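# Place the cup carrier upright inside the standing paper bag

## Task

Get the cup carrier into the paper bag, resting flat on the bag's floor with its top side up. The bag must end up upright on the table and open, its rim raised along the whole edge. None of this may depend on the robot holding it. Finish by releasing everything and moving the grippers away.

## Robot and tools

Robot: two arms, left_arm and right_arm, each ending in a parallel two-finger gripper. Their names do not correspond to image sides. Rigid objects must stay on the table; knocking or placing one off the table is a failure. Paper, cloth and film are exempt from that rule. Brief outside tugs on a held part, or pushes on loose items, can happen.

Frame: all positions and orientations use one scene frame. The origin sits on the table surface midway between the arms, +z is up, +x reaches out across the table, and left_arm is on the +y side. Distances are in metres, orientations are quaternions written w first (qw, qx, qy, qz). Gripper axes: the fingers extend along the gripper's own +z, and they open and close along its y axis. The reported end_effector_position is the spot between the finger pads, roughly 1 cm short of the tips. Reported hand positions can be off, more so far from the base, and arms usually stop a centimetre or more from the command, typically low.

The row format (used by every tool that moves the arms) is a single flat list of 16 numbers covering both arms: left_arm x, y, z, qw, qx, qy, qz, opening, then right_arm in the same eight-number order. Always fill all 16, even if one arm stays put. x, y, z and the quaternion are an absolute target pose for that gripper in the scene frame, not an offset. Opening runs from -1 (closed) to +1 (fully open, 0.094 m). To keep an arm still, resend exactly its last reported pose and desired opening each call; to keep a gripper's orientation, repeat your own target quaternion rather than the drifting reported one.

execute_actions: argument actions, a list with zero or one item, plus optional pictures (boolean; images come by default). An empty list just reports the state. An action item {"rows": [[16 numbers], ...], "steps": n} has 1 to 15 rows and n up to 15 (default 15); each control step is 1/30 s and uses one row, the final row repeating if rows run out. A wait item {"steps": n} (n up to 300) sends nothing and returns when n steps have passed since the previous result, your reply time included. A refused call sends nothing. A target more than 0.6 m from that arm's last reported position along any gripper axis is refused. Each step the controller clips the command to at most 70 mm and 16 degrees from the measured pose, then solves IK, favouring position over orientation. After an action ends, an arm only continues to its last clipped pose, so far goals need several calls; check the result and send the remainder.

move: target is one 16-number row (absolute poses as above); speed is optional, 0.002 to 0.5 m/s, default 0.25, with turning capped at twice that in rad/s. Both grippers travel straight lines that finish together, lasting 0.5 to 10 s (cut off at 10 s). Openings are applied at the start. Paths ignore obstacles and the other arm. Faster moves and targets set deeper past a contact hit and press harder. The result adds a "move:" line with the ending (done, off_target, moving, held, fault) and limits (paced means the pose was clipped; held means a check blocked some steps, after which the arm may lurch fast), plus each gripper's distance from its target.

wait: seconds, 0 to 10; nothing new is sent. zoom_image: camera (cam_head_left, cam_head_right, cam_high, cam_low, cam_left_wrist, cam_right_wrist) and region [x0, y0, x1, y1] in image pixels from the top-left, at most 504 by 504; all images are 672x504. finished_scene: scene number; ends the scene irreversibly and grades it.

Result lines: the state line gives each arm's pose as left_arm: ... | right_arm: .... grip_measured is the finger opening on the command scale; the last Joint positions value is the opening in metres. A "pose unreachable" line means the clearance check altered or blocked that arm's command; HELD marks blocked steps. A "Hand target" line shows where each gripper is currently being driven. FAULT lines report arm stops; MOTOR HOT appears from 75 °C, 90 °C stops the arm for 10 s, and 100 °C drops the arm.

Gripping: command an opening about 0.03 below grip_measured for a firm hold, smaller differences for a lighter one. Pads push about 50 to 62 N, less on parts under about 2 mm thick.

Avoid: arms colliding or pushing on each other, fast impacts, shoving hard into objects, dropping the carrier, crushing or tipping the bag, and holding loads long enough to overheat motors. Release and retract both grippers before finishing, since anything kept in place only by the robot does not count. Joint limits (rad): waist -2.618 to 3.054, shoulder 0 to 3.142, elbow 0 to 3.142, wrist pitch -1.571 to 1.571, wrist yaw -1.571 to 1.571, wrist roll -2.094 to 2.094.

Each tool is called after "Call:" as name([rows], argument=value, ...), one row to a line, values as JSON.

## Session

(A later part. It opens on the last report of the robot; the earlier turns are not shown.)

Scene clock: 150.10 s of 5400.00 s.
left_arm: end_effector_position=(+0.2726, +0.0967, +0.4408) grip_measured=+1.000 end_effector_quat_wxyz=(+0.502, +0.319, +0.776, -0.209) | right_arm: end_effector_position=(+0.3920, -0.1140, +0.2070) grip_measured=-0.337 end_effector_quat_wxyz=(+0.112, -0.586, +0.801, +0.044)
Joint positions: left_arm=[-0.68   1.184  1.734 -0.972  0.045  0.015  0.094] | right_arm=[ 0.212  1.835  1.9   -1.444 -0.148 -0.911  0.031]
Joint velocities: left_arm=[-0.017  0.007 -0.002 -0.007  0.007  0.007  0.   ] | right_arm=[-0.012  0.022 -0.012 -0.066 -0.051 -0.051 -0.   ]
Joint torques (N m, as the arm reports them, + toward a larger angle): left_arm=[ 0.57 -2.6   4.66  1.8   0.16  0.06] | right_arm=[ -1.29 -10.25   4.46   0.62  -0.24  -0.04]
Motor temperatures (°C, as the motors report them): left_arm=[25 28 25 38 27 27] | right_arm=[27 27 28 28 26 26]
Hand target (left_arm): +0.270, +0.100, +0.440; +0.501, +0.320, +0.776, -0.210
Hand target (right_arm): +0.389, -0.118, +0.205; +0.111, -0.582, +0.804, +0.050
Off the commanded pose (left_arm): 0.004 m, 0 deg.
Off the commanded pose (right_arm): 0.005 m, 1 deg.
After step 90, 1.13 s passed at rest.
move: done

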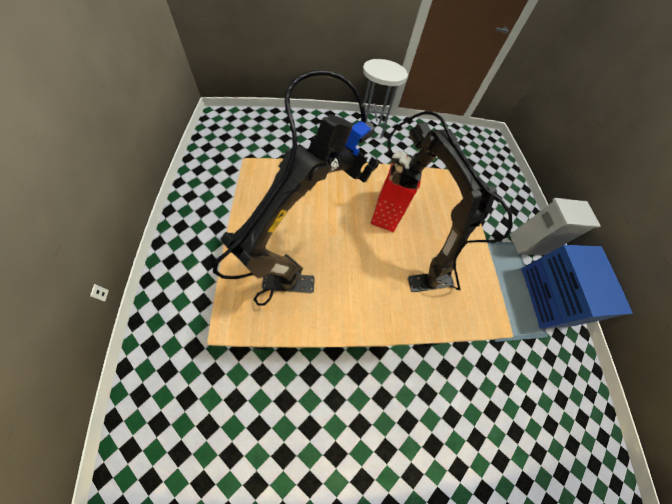

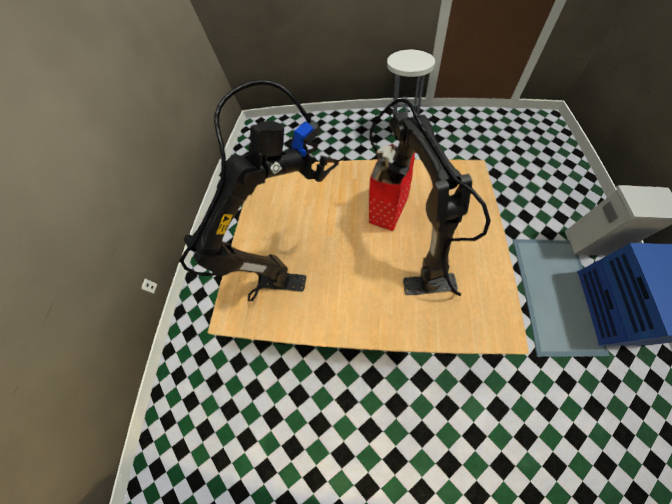

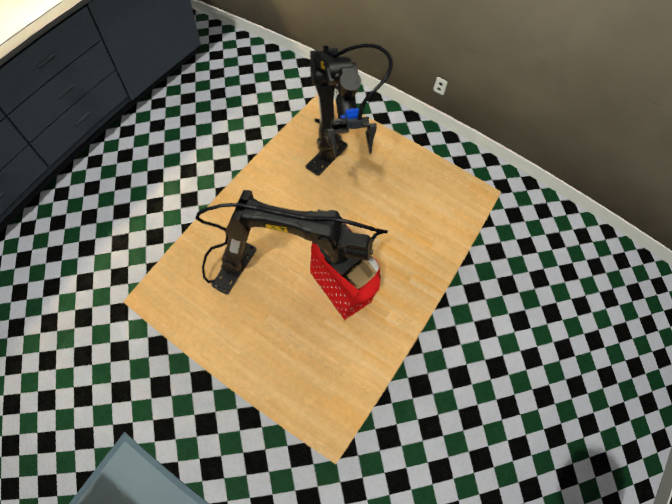

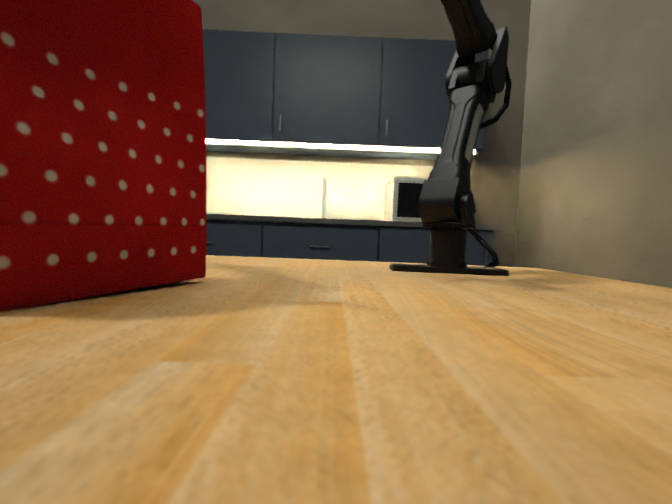

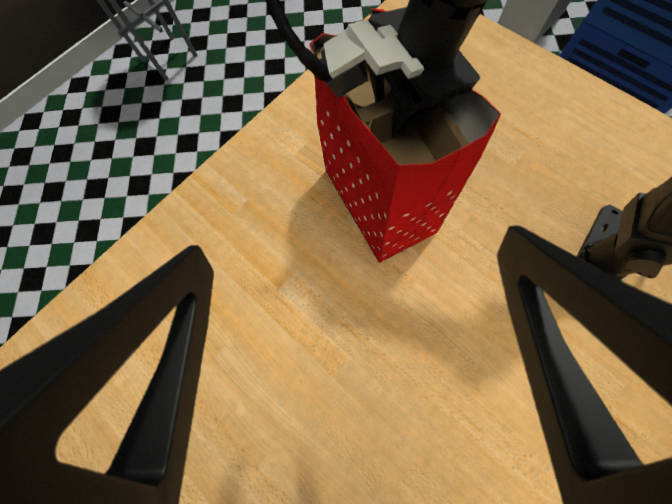

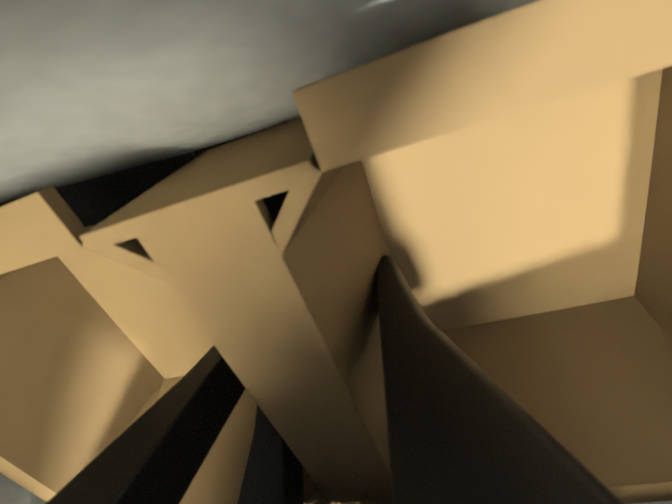

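The far rim is now caught under the carrier's flange. I'll raise it and shift toward the near end.

Call:
move(target=[0.27,0.1,0.44,0.5,0.32,0.775,-0.21,1,0.392,-0.11,0.262,0.139,-0.582,0.801,0,-0.4], speed=0.03)

Call:
move(target=[0.27,0.1,0.44,0.5,0.32,0.775,-0.21,1,0.378,-0.106,0.245,0.139,-0.582,0.801,0,-0.4], speed=0.02)

Call:
zoom_image(camera="cam_high", region=[270,170,430,330])

Scene clock: 156.87 s of 5400.00 s.
left_arm: end_effector_position=(+0.2726, +0.0967, +0.4408) grip_measured=+1.000 end_effector_quat_wxyz=(+0.502, +0.319, +0.776, -0.209) | right_arm: end_effector_position=(+0.3919, -0.1133, +0.2566) grip_measured=-0.337 end_effector_quat_wxyz=(+0.142, -0.581, +0.801, +0.002)
Joint positions: left_arm=[-0.68   1.184  1.734 -0.972  0.045  0.015  0.094] | right_arm=[ 0.249  1.835  2.099 -1.559 -0.073 -0.871  0.031]
Joint velocities: left_arm=[-0.007 -0.002  0.012 -0.007  0.022 -0.007  0.   ] | right_arm=[ 0.007  0.017  0.007  0.037 -0.066  0.037 -0.   ]
Joint torques (N m, as the arm reports them, + toward a larger angle): left_arm=[ 0.63 -2.58  4.62  1.8   0.16  0.07] | right_arm=[ 1.03 -8.06  9.3   0.65  0.01  0.09]
Motor temperatures (°C, as the motors report them): left_arm=[25 28 25 38 27 27] | right_arm=[27 28 28 28 26 26]
Hand target (left_arm): +0.270, +0.100, +0.440; +0.501, +0.320, +0.776, -0.210
Hand target (right_arm): +0.393, -0.110, +0.262; +0.147, -0.582, +0.800, -0.002
Off the commanded pose (left_arm): 0.004 m, 0 deg.
Off the commanded pose (right_arm): 0.006 m, 0 deg.
joint sent to its limit (right arm) — the command would take joint 4 (wrist pitch) past its lower limit, so that joint was sent only as far as its limit.
After step 90, 1.70 s passed at rest.
move: done

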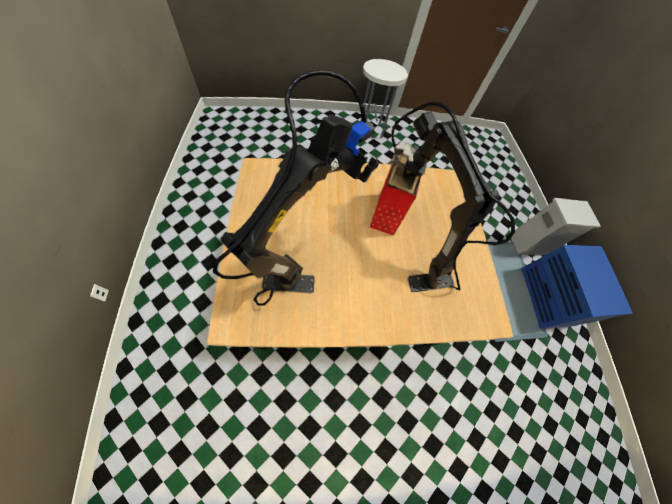

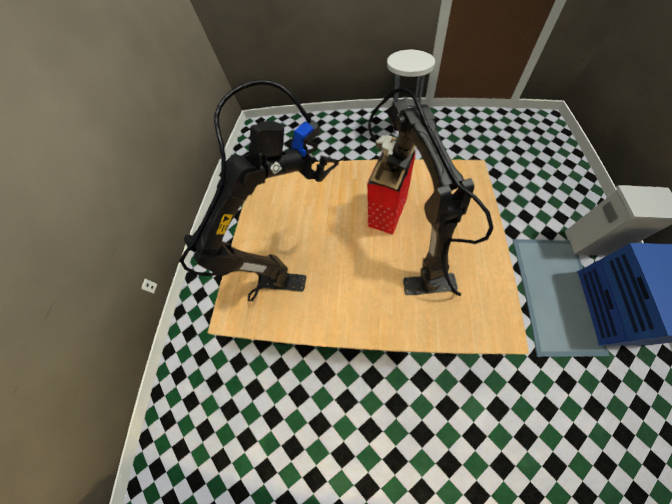

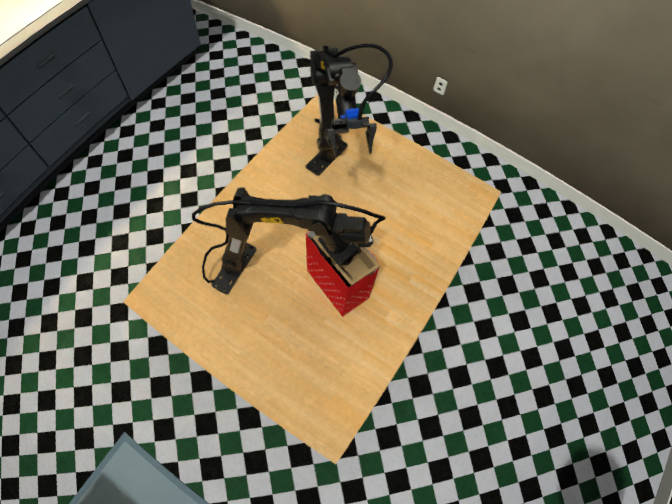

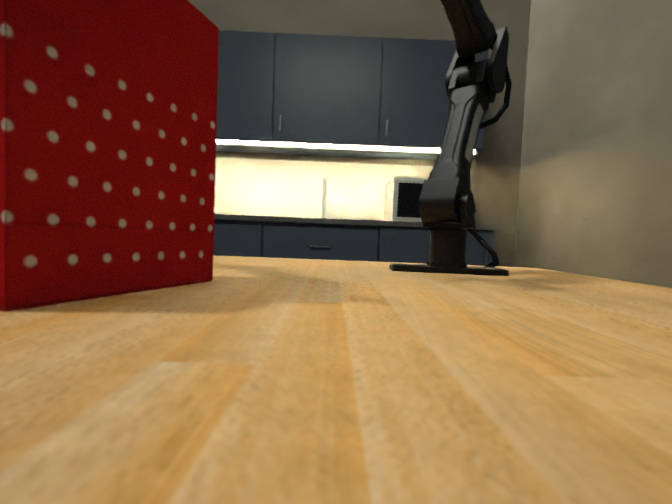

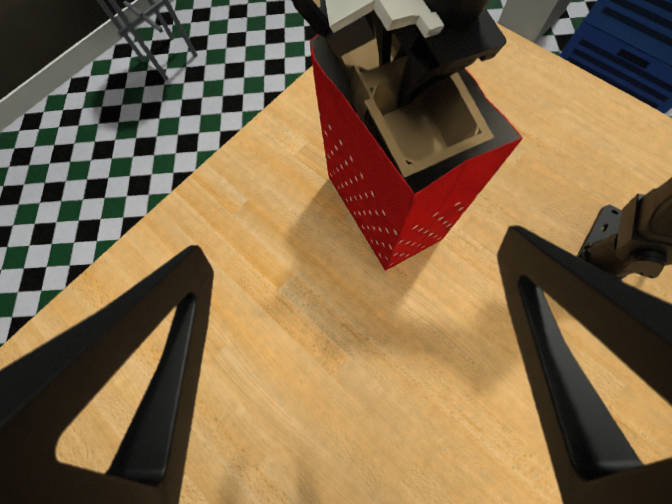

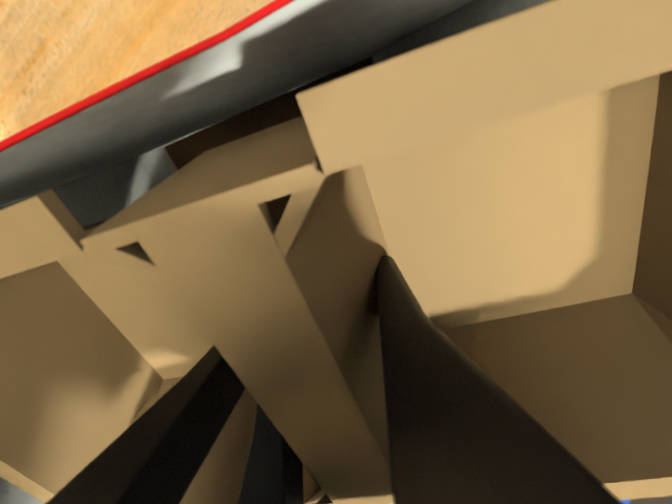

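Scene clock: 158.10 s of 5400.00 s.
left_arm: end_effector_position=(+0.2726, +0.0967, +0.4408) grip_measured=+1.000 end_effector_quat_wxyz=(+0.502, +0.319, +0.776, -0.209) | right_arm: end_effector_position=(+0.3786, -0.1093, +0.2362) grip_measured=-0.337 end_effector_quat_wxyz=(+0.118, -0.582, +0.804, +0.006)
Joint positions: left_arm=[-0.68   1.184  1.734 -0.972  0.045  0.015  0.094] | right_arm=[ 0.277  1.8    1.976 -1.518 -0.063 -0.843  0.031]
Joint velocities: left_arm=[-0.022 -0.012  0.012 -0.037  0.022  0.066  0.   ] | right_arm=[ 0.012 -0.007  0.007 -0.007 -0.095  0.007  0.   ]
Joint torques (N m, as the arm reports them, + toward a larger angle): left_arm=[ 0.58 -2.59  4.61  1.82  0.15  0.05] | right_arm=[  1.13 -11.27   5.53   0.87  -0.01   0.08]
Motor temperatures (°C, as the motors report them): left_arm=[25 28 25 39 27 27] | right_arm=[27 28 28 28 26 26]
Hand target (left_arm): +0.270, +0.100, +0.440; +0.501, +0.320, +0.776, -0.210
Hand target (right_arm): +0.378, -0.106, +0.245; +0.138, -0.582, +0.801, +0.000
Off the commanded pose (left_arm): 0.004 m, 0 deg.
Off the commanded pose (right_arm): 0.009 m, 2 deg.
move: done

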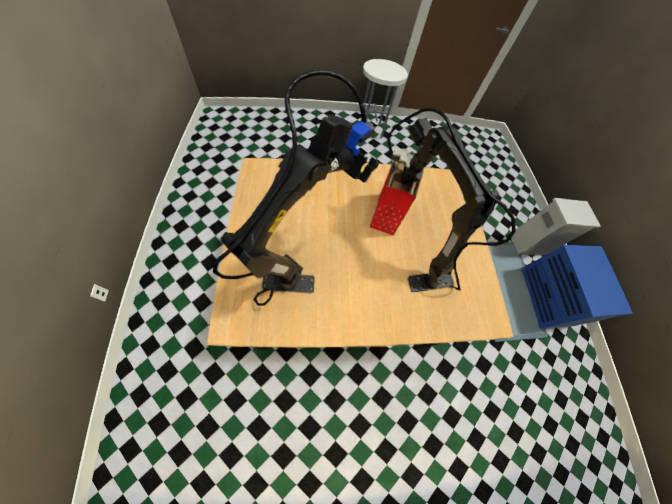

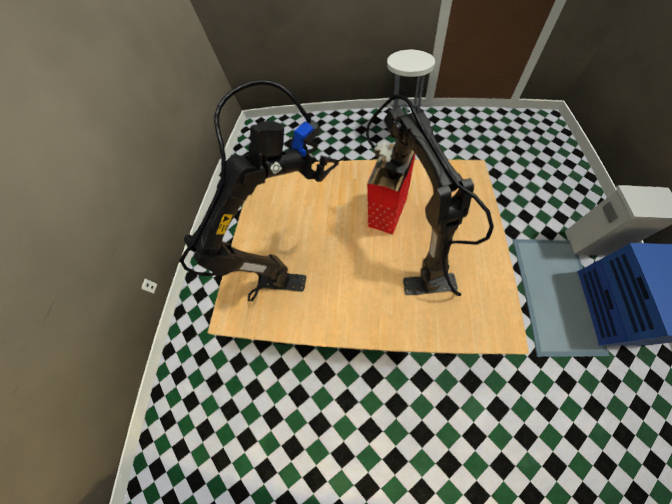

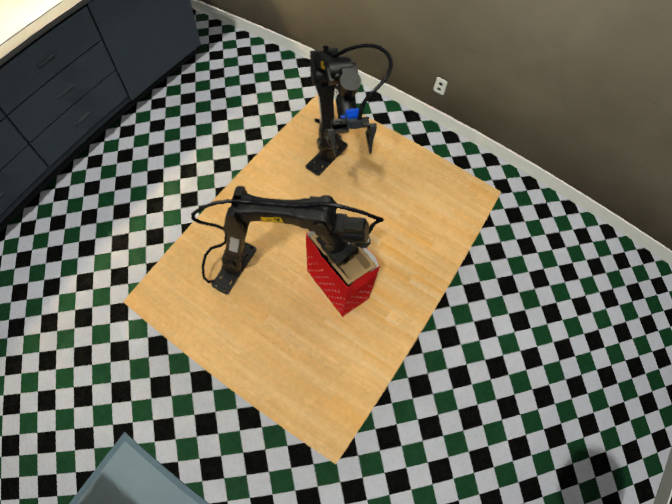

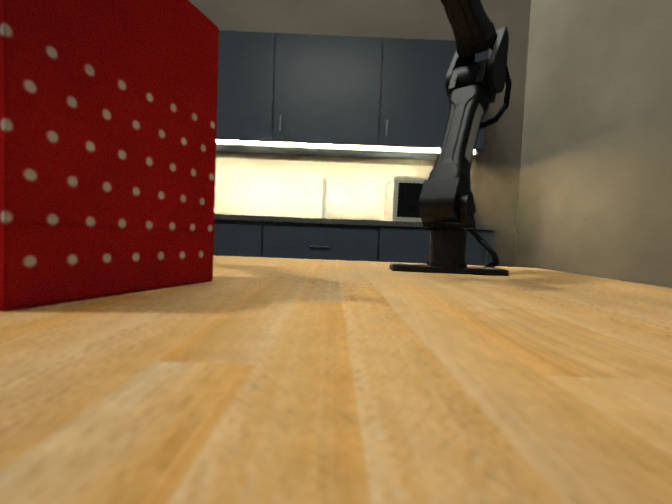

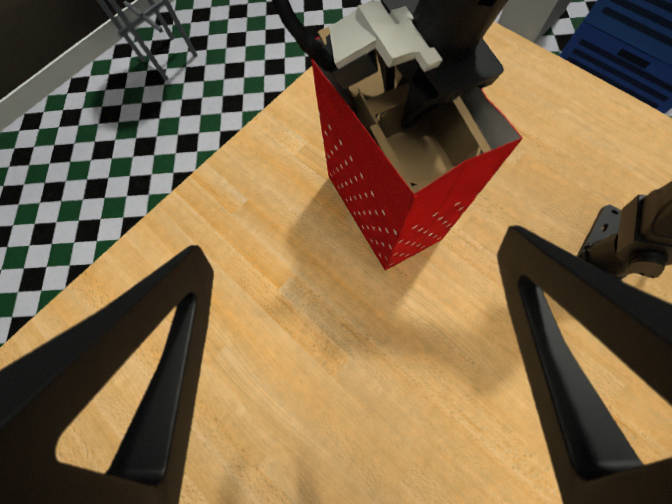

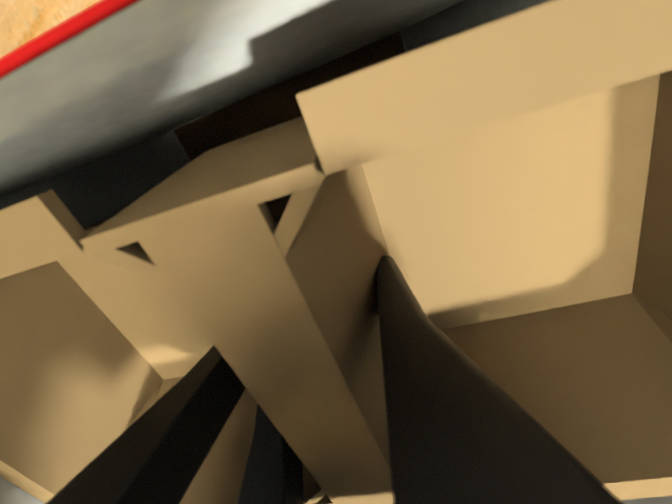

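Region (270, 170, 430, 330) of cam_high's 672x504 image, scaled by 3.150, with more detail than that image has.

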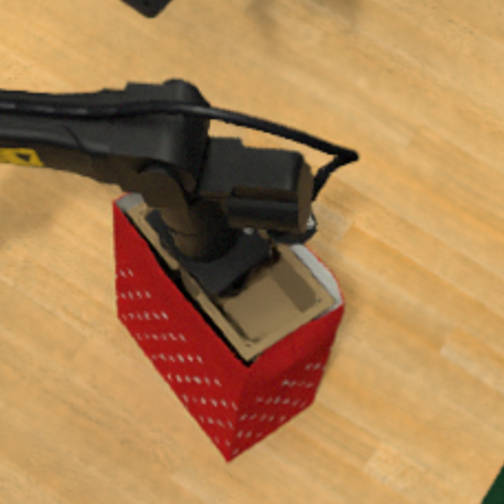

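Call:
move(target=[0.27,0.1,0.44,0.5,0.32,0.775,-0.21,1,0.364,-0.102,0.245,0.139,-0.595,0.792,0,-0.4], speed=0.02)

Call:
move(target=[0.27,0.1,0.44,0.5,0.32,0.775,-0.21,1,0.364,-0.105,0.2,0.118,-0.597,0.793,0.025,-0.4], speed=0.025)

Call:
zoom_image(camera="cam_high", region=[270,170,430,330])

Call:
zoom_image(camera="cam_head_right", region=[330,90,470,240])

Scene clock: 164.70 s of 5400.00 s.
left_arm: end_effector_position=(+0.2726, +0.0967, +0.4408) grip_measured=+1.000 end_effector_quat_wxyz=(+0.502, +0.319, +0.776, -0.209) | right_arm: end_effector_position=(+0.3661, -0.1051, +0.2372) grip_measured=-0.337 end_effector_quat_wxyz=(+0.121, -0.592, +0.797, +0.005)
Joint positions: left_arm=[-0.68   1.184  1.734 -0.972  0.045  0.015  0.094] | right_arm=[ 0.304  1.755  1.924 -1.505 -0.059 -0.842  0.031]
Joint velocities: left_arm=[-0.002  0.002  0.022 -0.037  0.022  0.022  0.   ] | right_arm=[-0.002 -0.002  0.007  0.022 -0.007 -0.007  0.   ]
Joint torques (N m, as the arm reports them, + toward a larger angle): left_arm=[ 0.71 -2.58  4.69  1.83  0.15  0.07] | right_arm=[  1.15 -10.78   5.48   0.83  -0.01   0.01]
Motor temperatures (°C, as the motors report them): left_arm=[25 28 25 39 27 27] | right_arm=[27 28 28 28 26 26]
Hand target (left_arm): +0.270, +0.100, +0.440; +0.501, +0.320, +0.776, -0.210
Hand target (right_arm): +0.364, -0.102, +0.245; +0.138, -0.595, +0.792, +0.000
Off the commanded pose (left_arm): 0.004 m, 0 deg.
Off the commanded pose (right_arm): 0.009 m, 2 deg.
After step 90, 2.00 s passed at rest.
move: done

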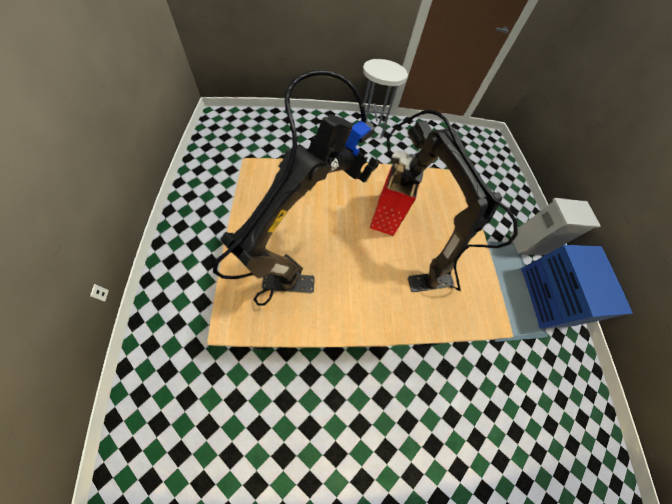

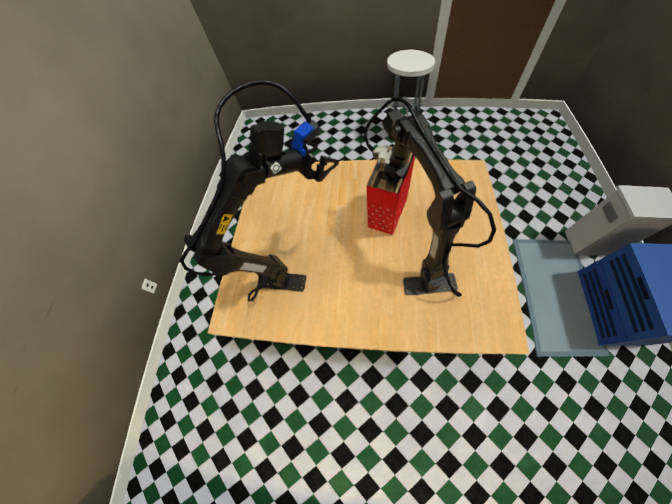

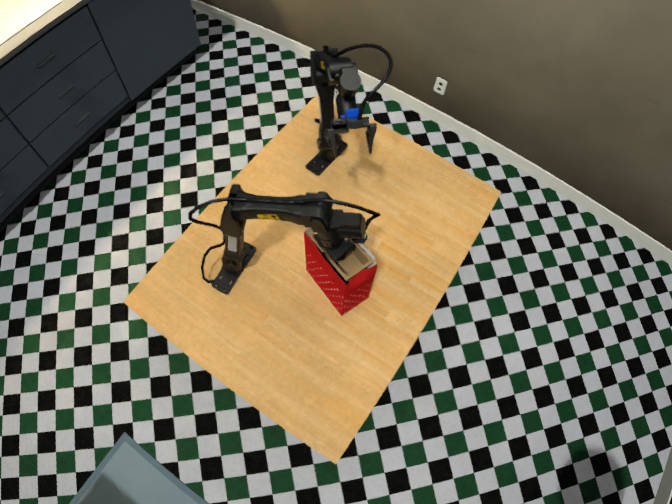

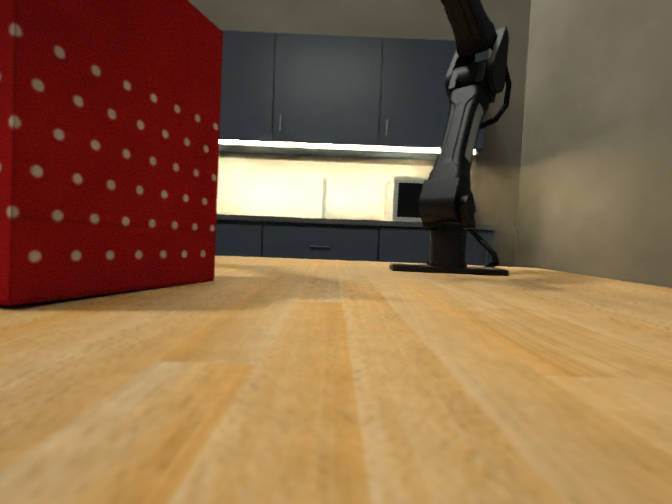

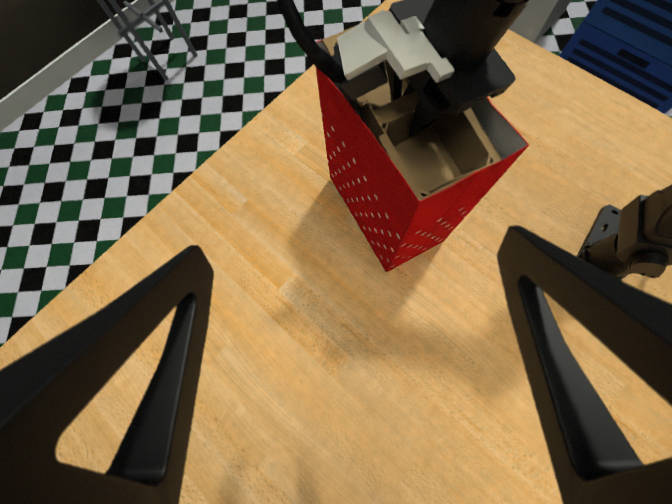

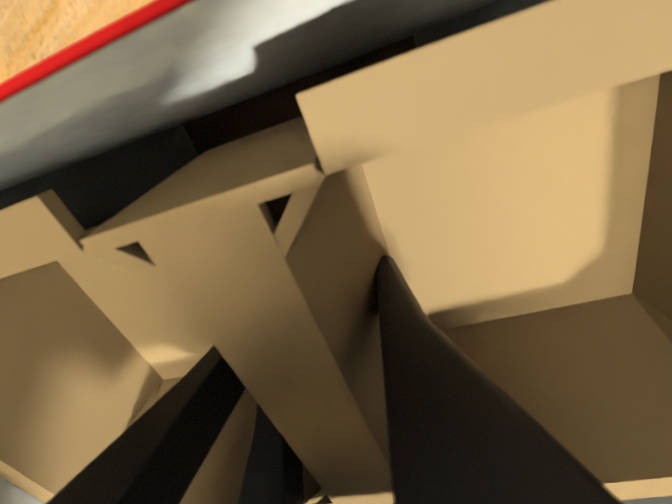

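Scene clock: 166.43 s of 5400.00 s.
left_arm: end_effector_position=(+0.2726, +0.0967, +0.4408) grip_measured=+1.000 end_effector_quat_wxyz=(+0.502, +0.319, +0.776, -0.209) | right_arm: end_effector_position=(+0.3658, -0.1035, +0.1971) grip_measured=-0.337 end_effector_quat_wxyz=(+0.110, -0.598, +0.794, +0.019)
Joint positions: left_arm=[-0.68   1.184  1.734 -0.972  0.045  0.015  0.094] | right_arm=[ 0.295  1.731  1.733 -1.367 -0.086 -0.861  0.031]
Joint velocities: left_arm=[-0.002  0.002 -0.017  0.081 -0.051  0.007  0.   ] | right_arm=[-0.012 -0.017 -0.007  0.022 -0.022  0.007 -0.   ]
Joint torques (N m, as the arm reports them, + toward a larger angle): left_arm=[ 0.6  -2.62  4.59  1.82  0.18  0.05] | right_arm=[ -0.92 -10.29   5.18   0.7   -0.21  -0.06]
Motor temperatures (°C, as the motors report them): left_arm=[25 28 25 39 27 27] | right_arm=[27 28 28 28 26 26]
Hand target (left_arm): +0.270, +0.100, +0.440; +0.501, +0.320, +0.776, -0.210
Hand target (right_arm): +0.363, -0.105, +0.200; +0.118, -0.597, +0.793, +0.025
Off the commanded pose (left_arm): 0.004 m, 0 deg.
Off the commanded pose (right_arm): 0.004 m, 1 deg.
move: done

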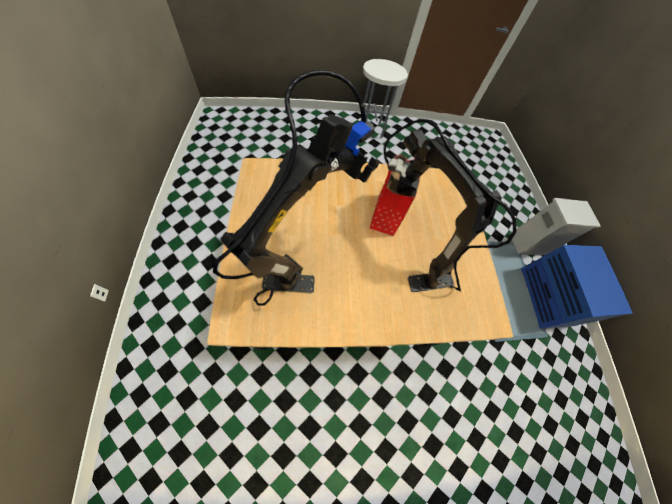

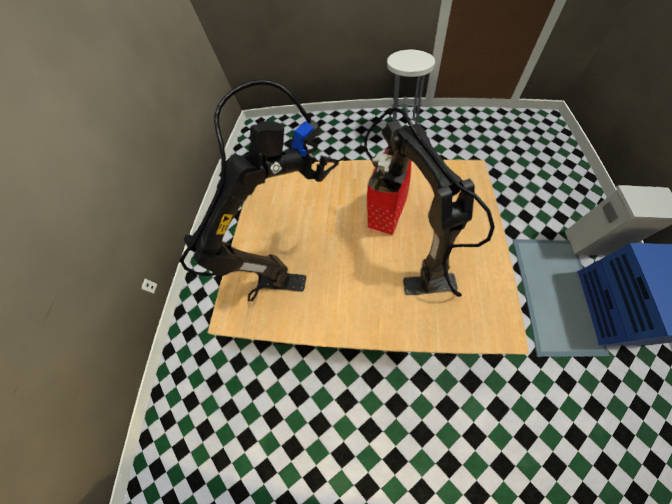

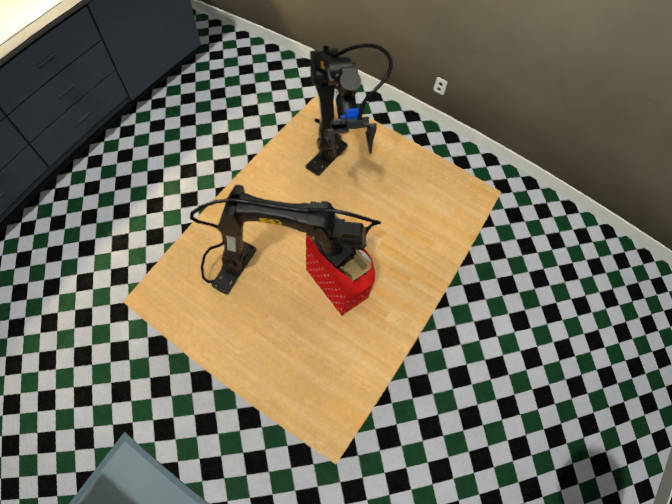

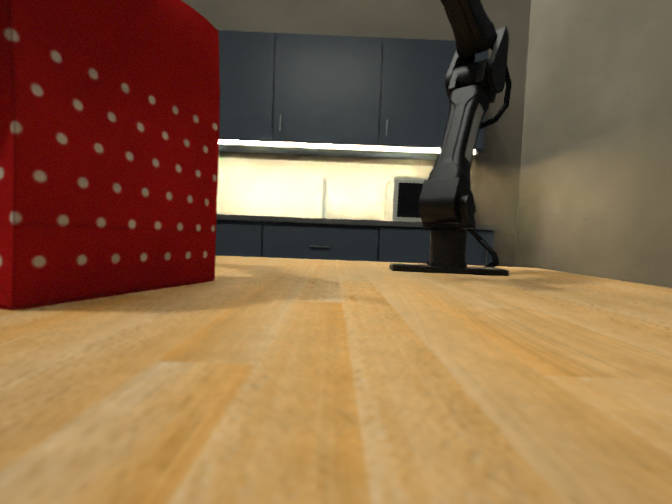

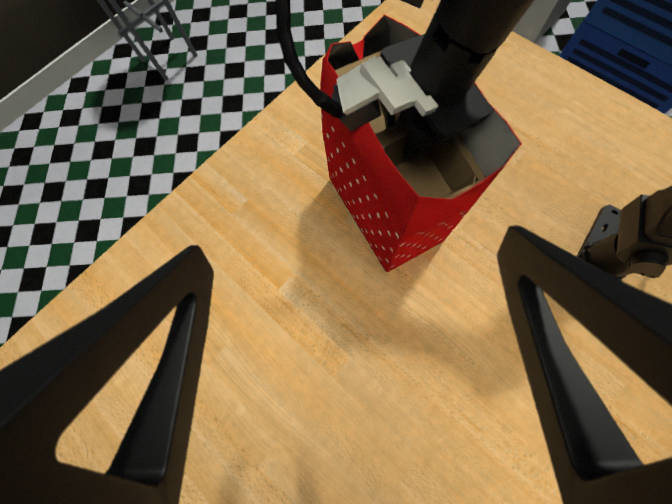

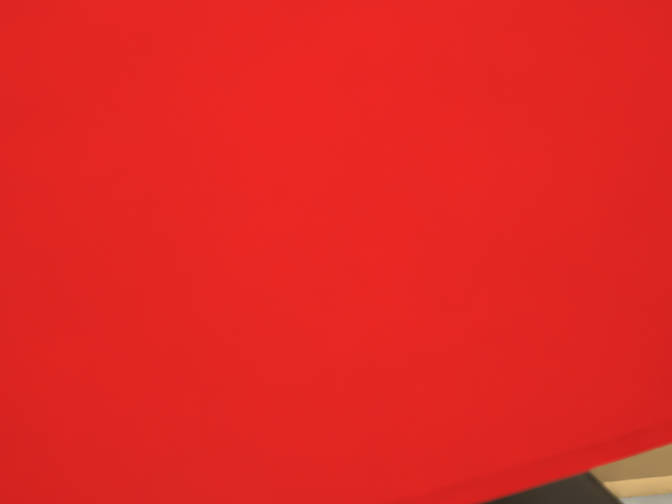

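Region (270, 170, 430, 330) of cam_high's 672x504 image, scaled by 3.150, with more detail than that image has.

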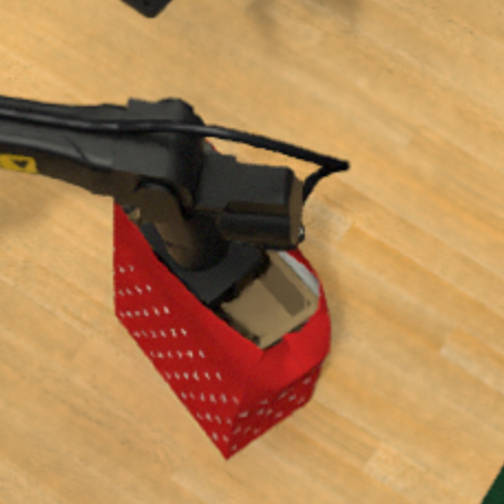

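Region (330, 90, 470, 240) of cam_head_right's 672x504 image, scaled by 3.360, with more detail than that image has; it fills the left 470 columns of this view, and the rest is white.

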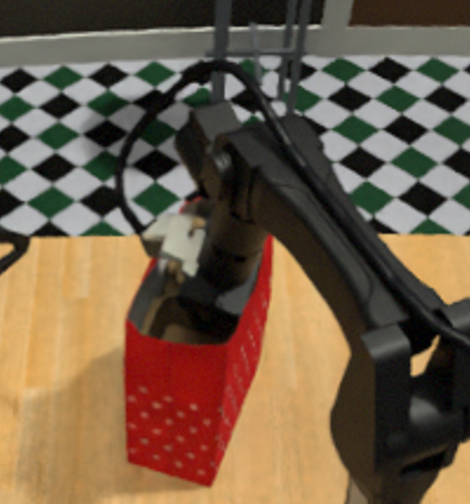

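Call:
move(target=[0.27,0.1,0.44,0.5,0.32,0.775,-0.21,1,0.37,-0.108,0.25,0.232,-0.604,0.759,-0.069,-0.4], speed=0.04)

Call:
zoom_image(camera="cam_high", region=[270,170,430,330])

Call:
zoom_image(camera="cam_head_right", region=[330,90,470,240])

Scene clock: 175.77 s of 5400.00 s.
left_arm: end_effector_position=(+0.2725, +0.0967, +0.4408) grip_measured=+1.000 end_effector_quat_wxyz=(+0.502, +0.319, +0.776, -0.209) | right_arm: end_effector_position=(+0.3720, -0.1104, +0.2402) grip_measured=-0.337 end_effector_quat_wxyz=(+0.212, -0.604, +0.766, -0.061)
Joint positions: left_arm=[-0.68   1.184  1.734 -0.972  0.045  0.015  0.094] | right_arm=[ 0.327  1.552  1.643 -1.216  0.028 -0.89   0.031]
Joint velocities: left_arm=[-0.002 -0.002 -0.022 -0.007  0.007 -0.051  0.   ] | right_arm=[ 0.007  0.007 -0.007 -0.037  0.037 -0.022  0.   ]
Joint torques (N m, as the arm reports them, + toward a larger angle): left_arm=[ 0.61 -2.6   4.66  1.79  0.16  0.06] | right_arm=[ 1.11 -9.25  6.15  1.31  0.12 -0.04]
Motor temperatures (°C, as the motors report them): left_arm=[25 28 25 39 27 27] | right_arm=[27 29 28 28 26 26]
Hand target (left_arm): +0.270, +0.100, +0.440; +0.501, +0.321, +0.776, -0.210
Hand target (right_arm): +0.371, -0.108, +0.249; +0.232, -0.606, +0.758, -0.068
Off the commanded pose (left_arm): 0.004 m, 0 deg.
Off the commanded pose (right_arm): 0.010 m, 3 deg.
After step 90, 2.20 s passed at rest.
move: off_target (right_arm)

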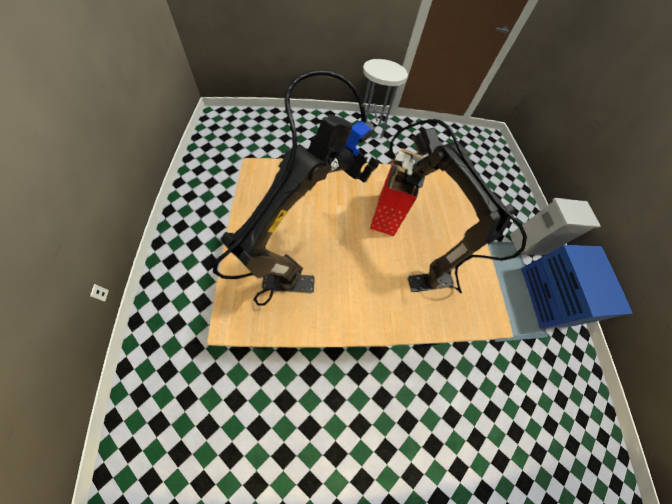

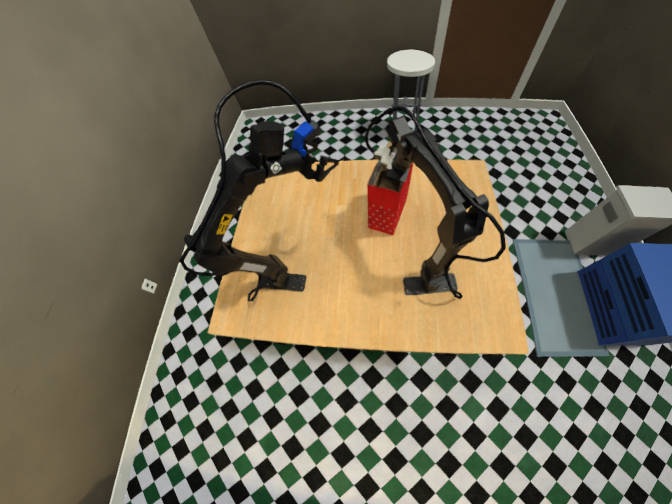

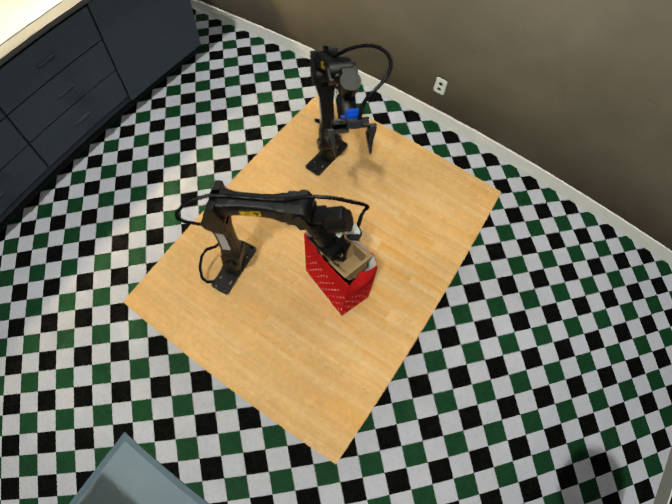

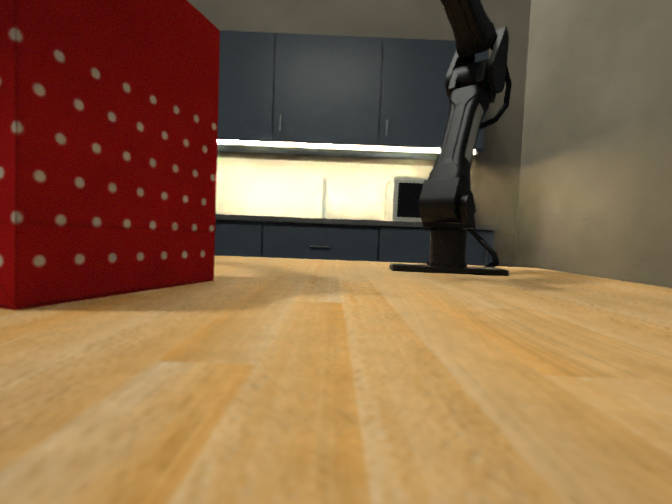

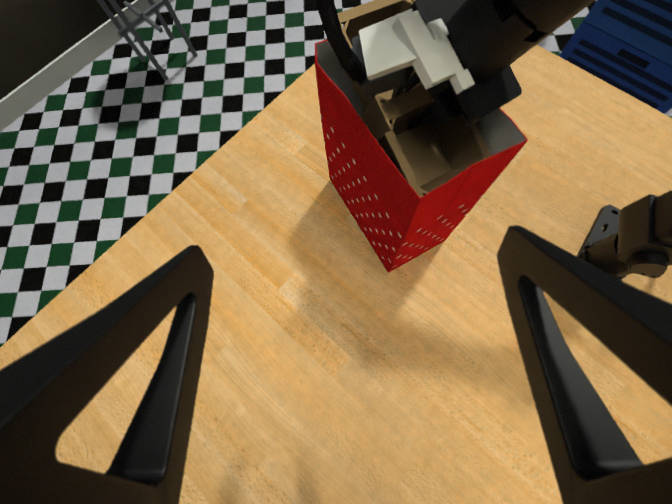

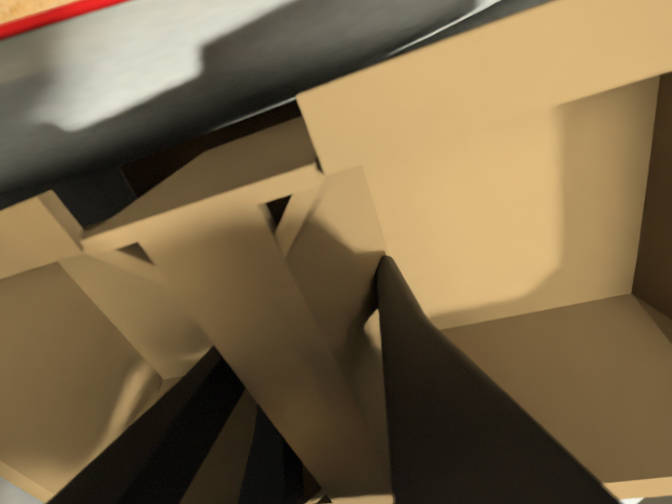

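Region (270, 170, 430, 330) of cam_high's 672x504 image, scaled by 3.150, with more detail than that image has.

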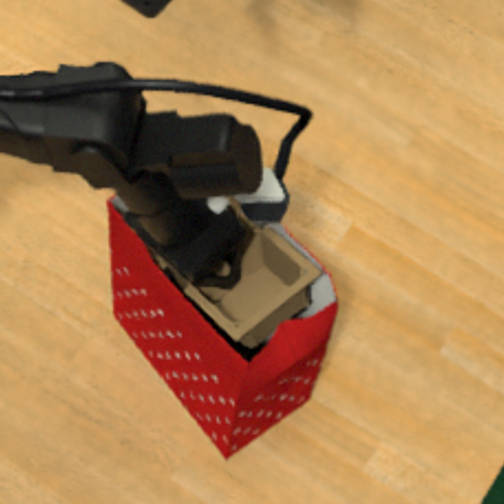

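Region (330, 90, 470, 240) of cam_head_right's 672x504 image, scaled by 3.360, with more detail than that image has; it fills the left 470 columns of this view, and the rest is white.

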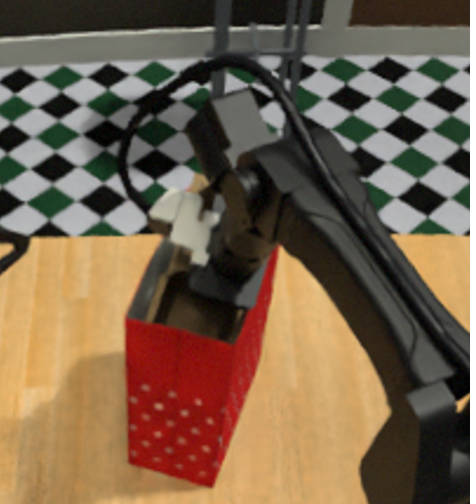

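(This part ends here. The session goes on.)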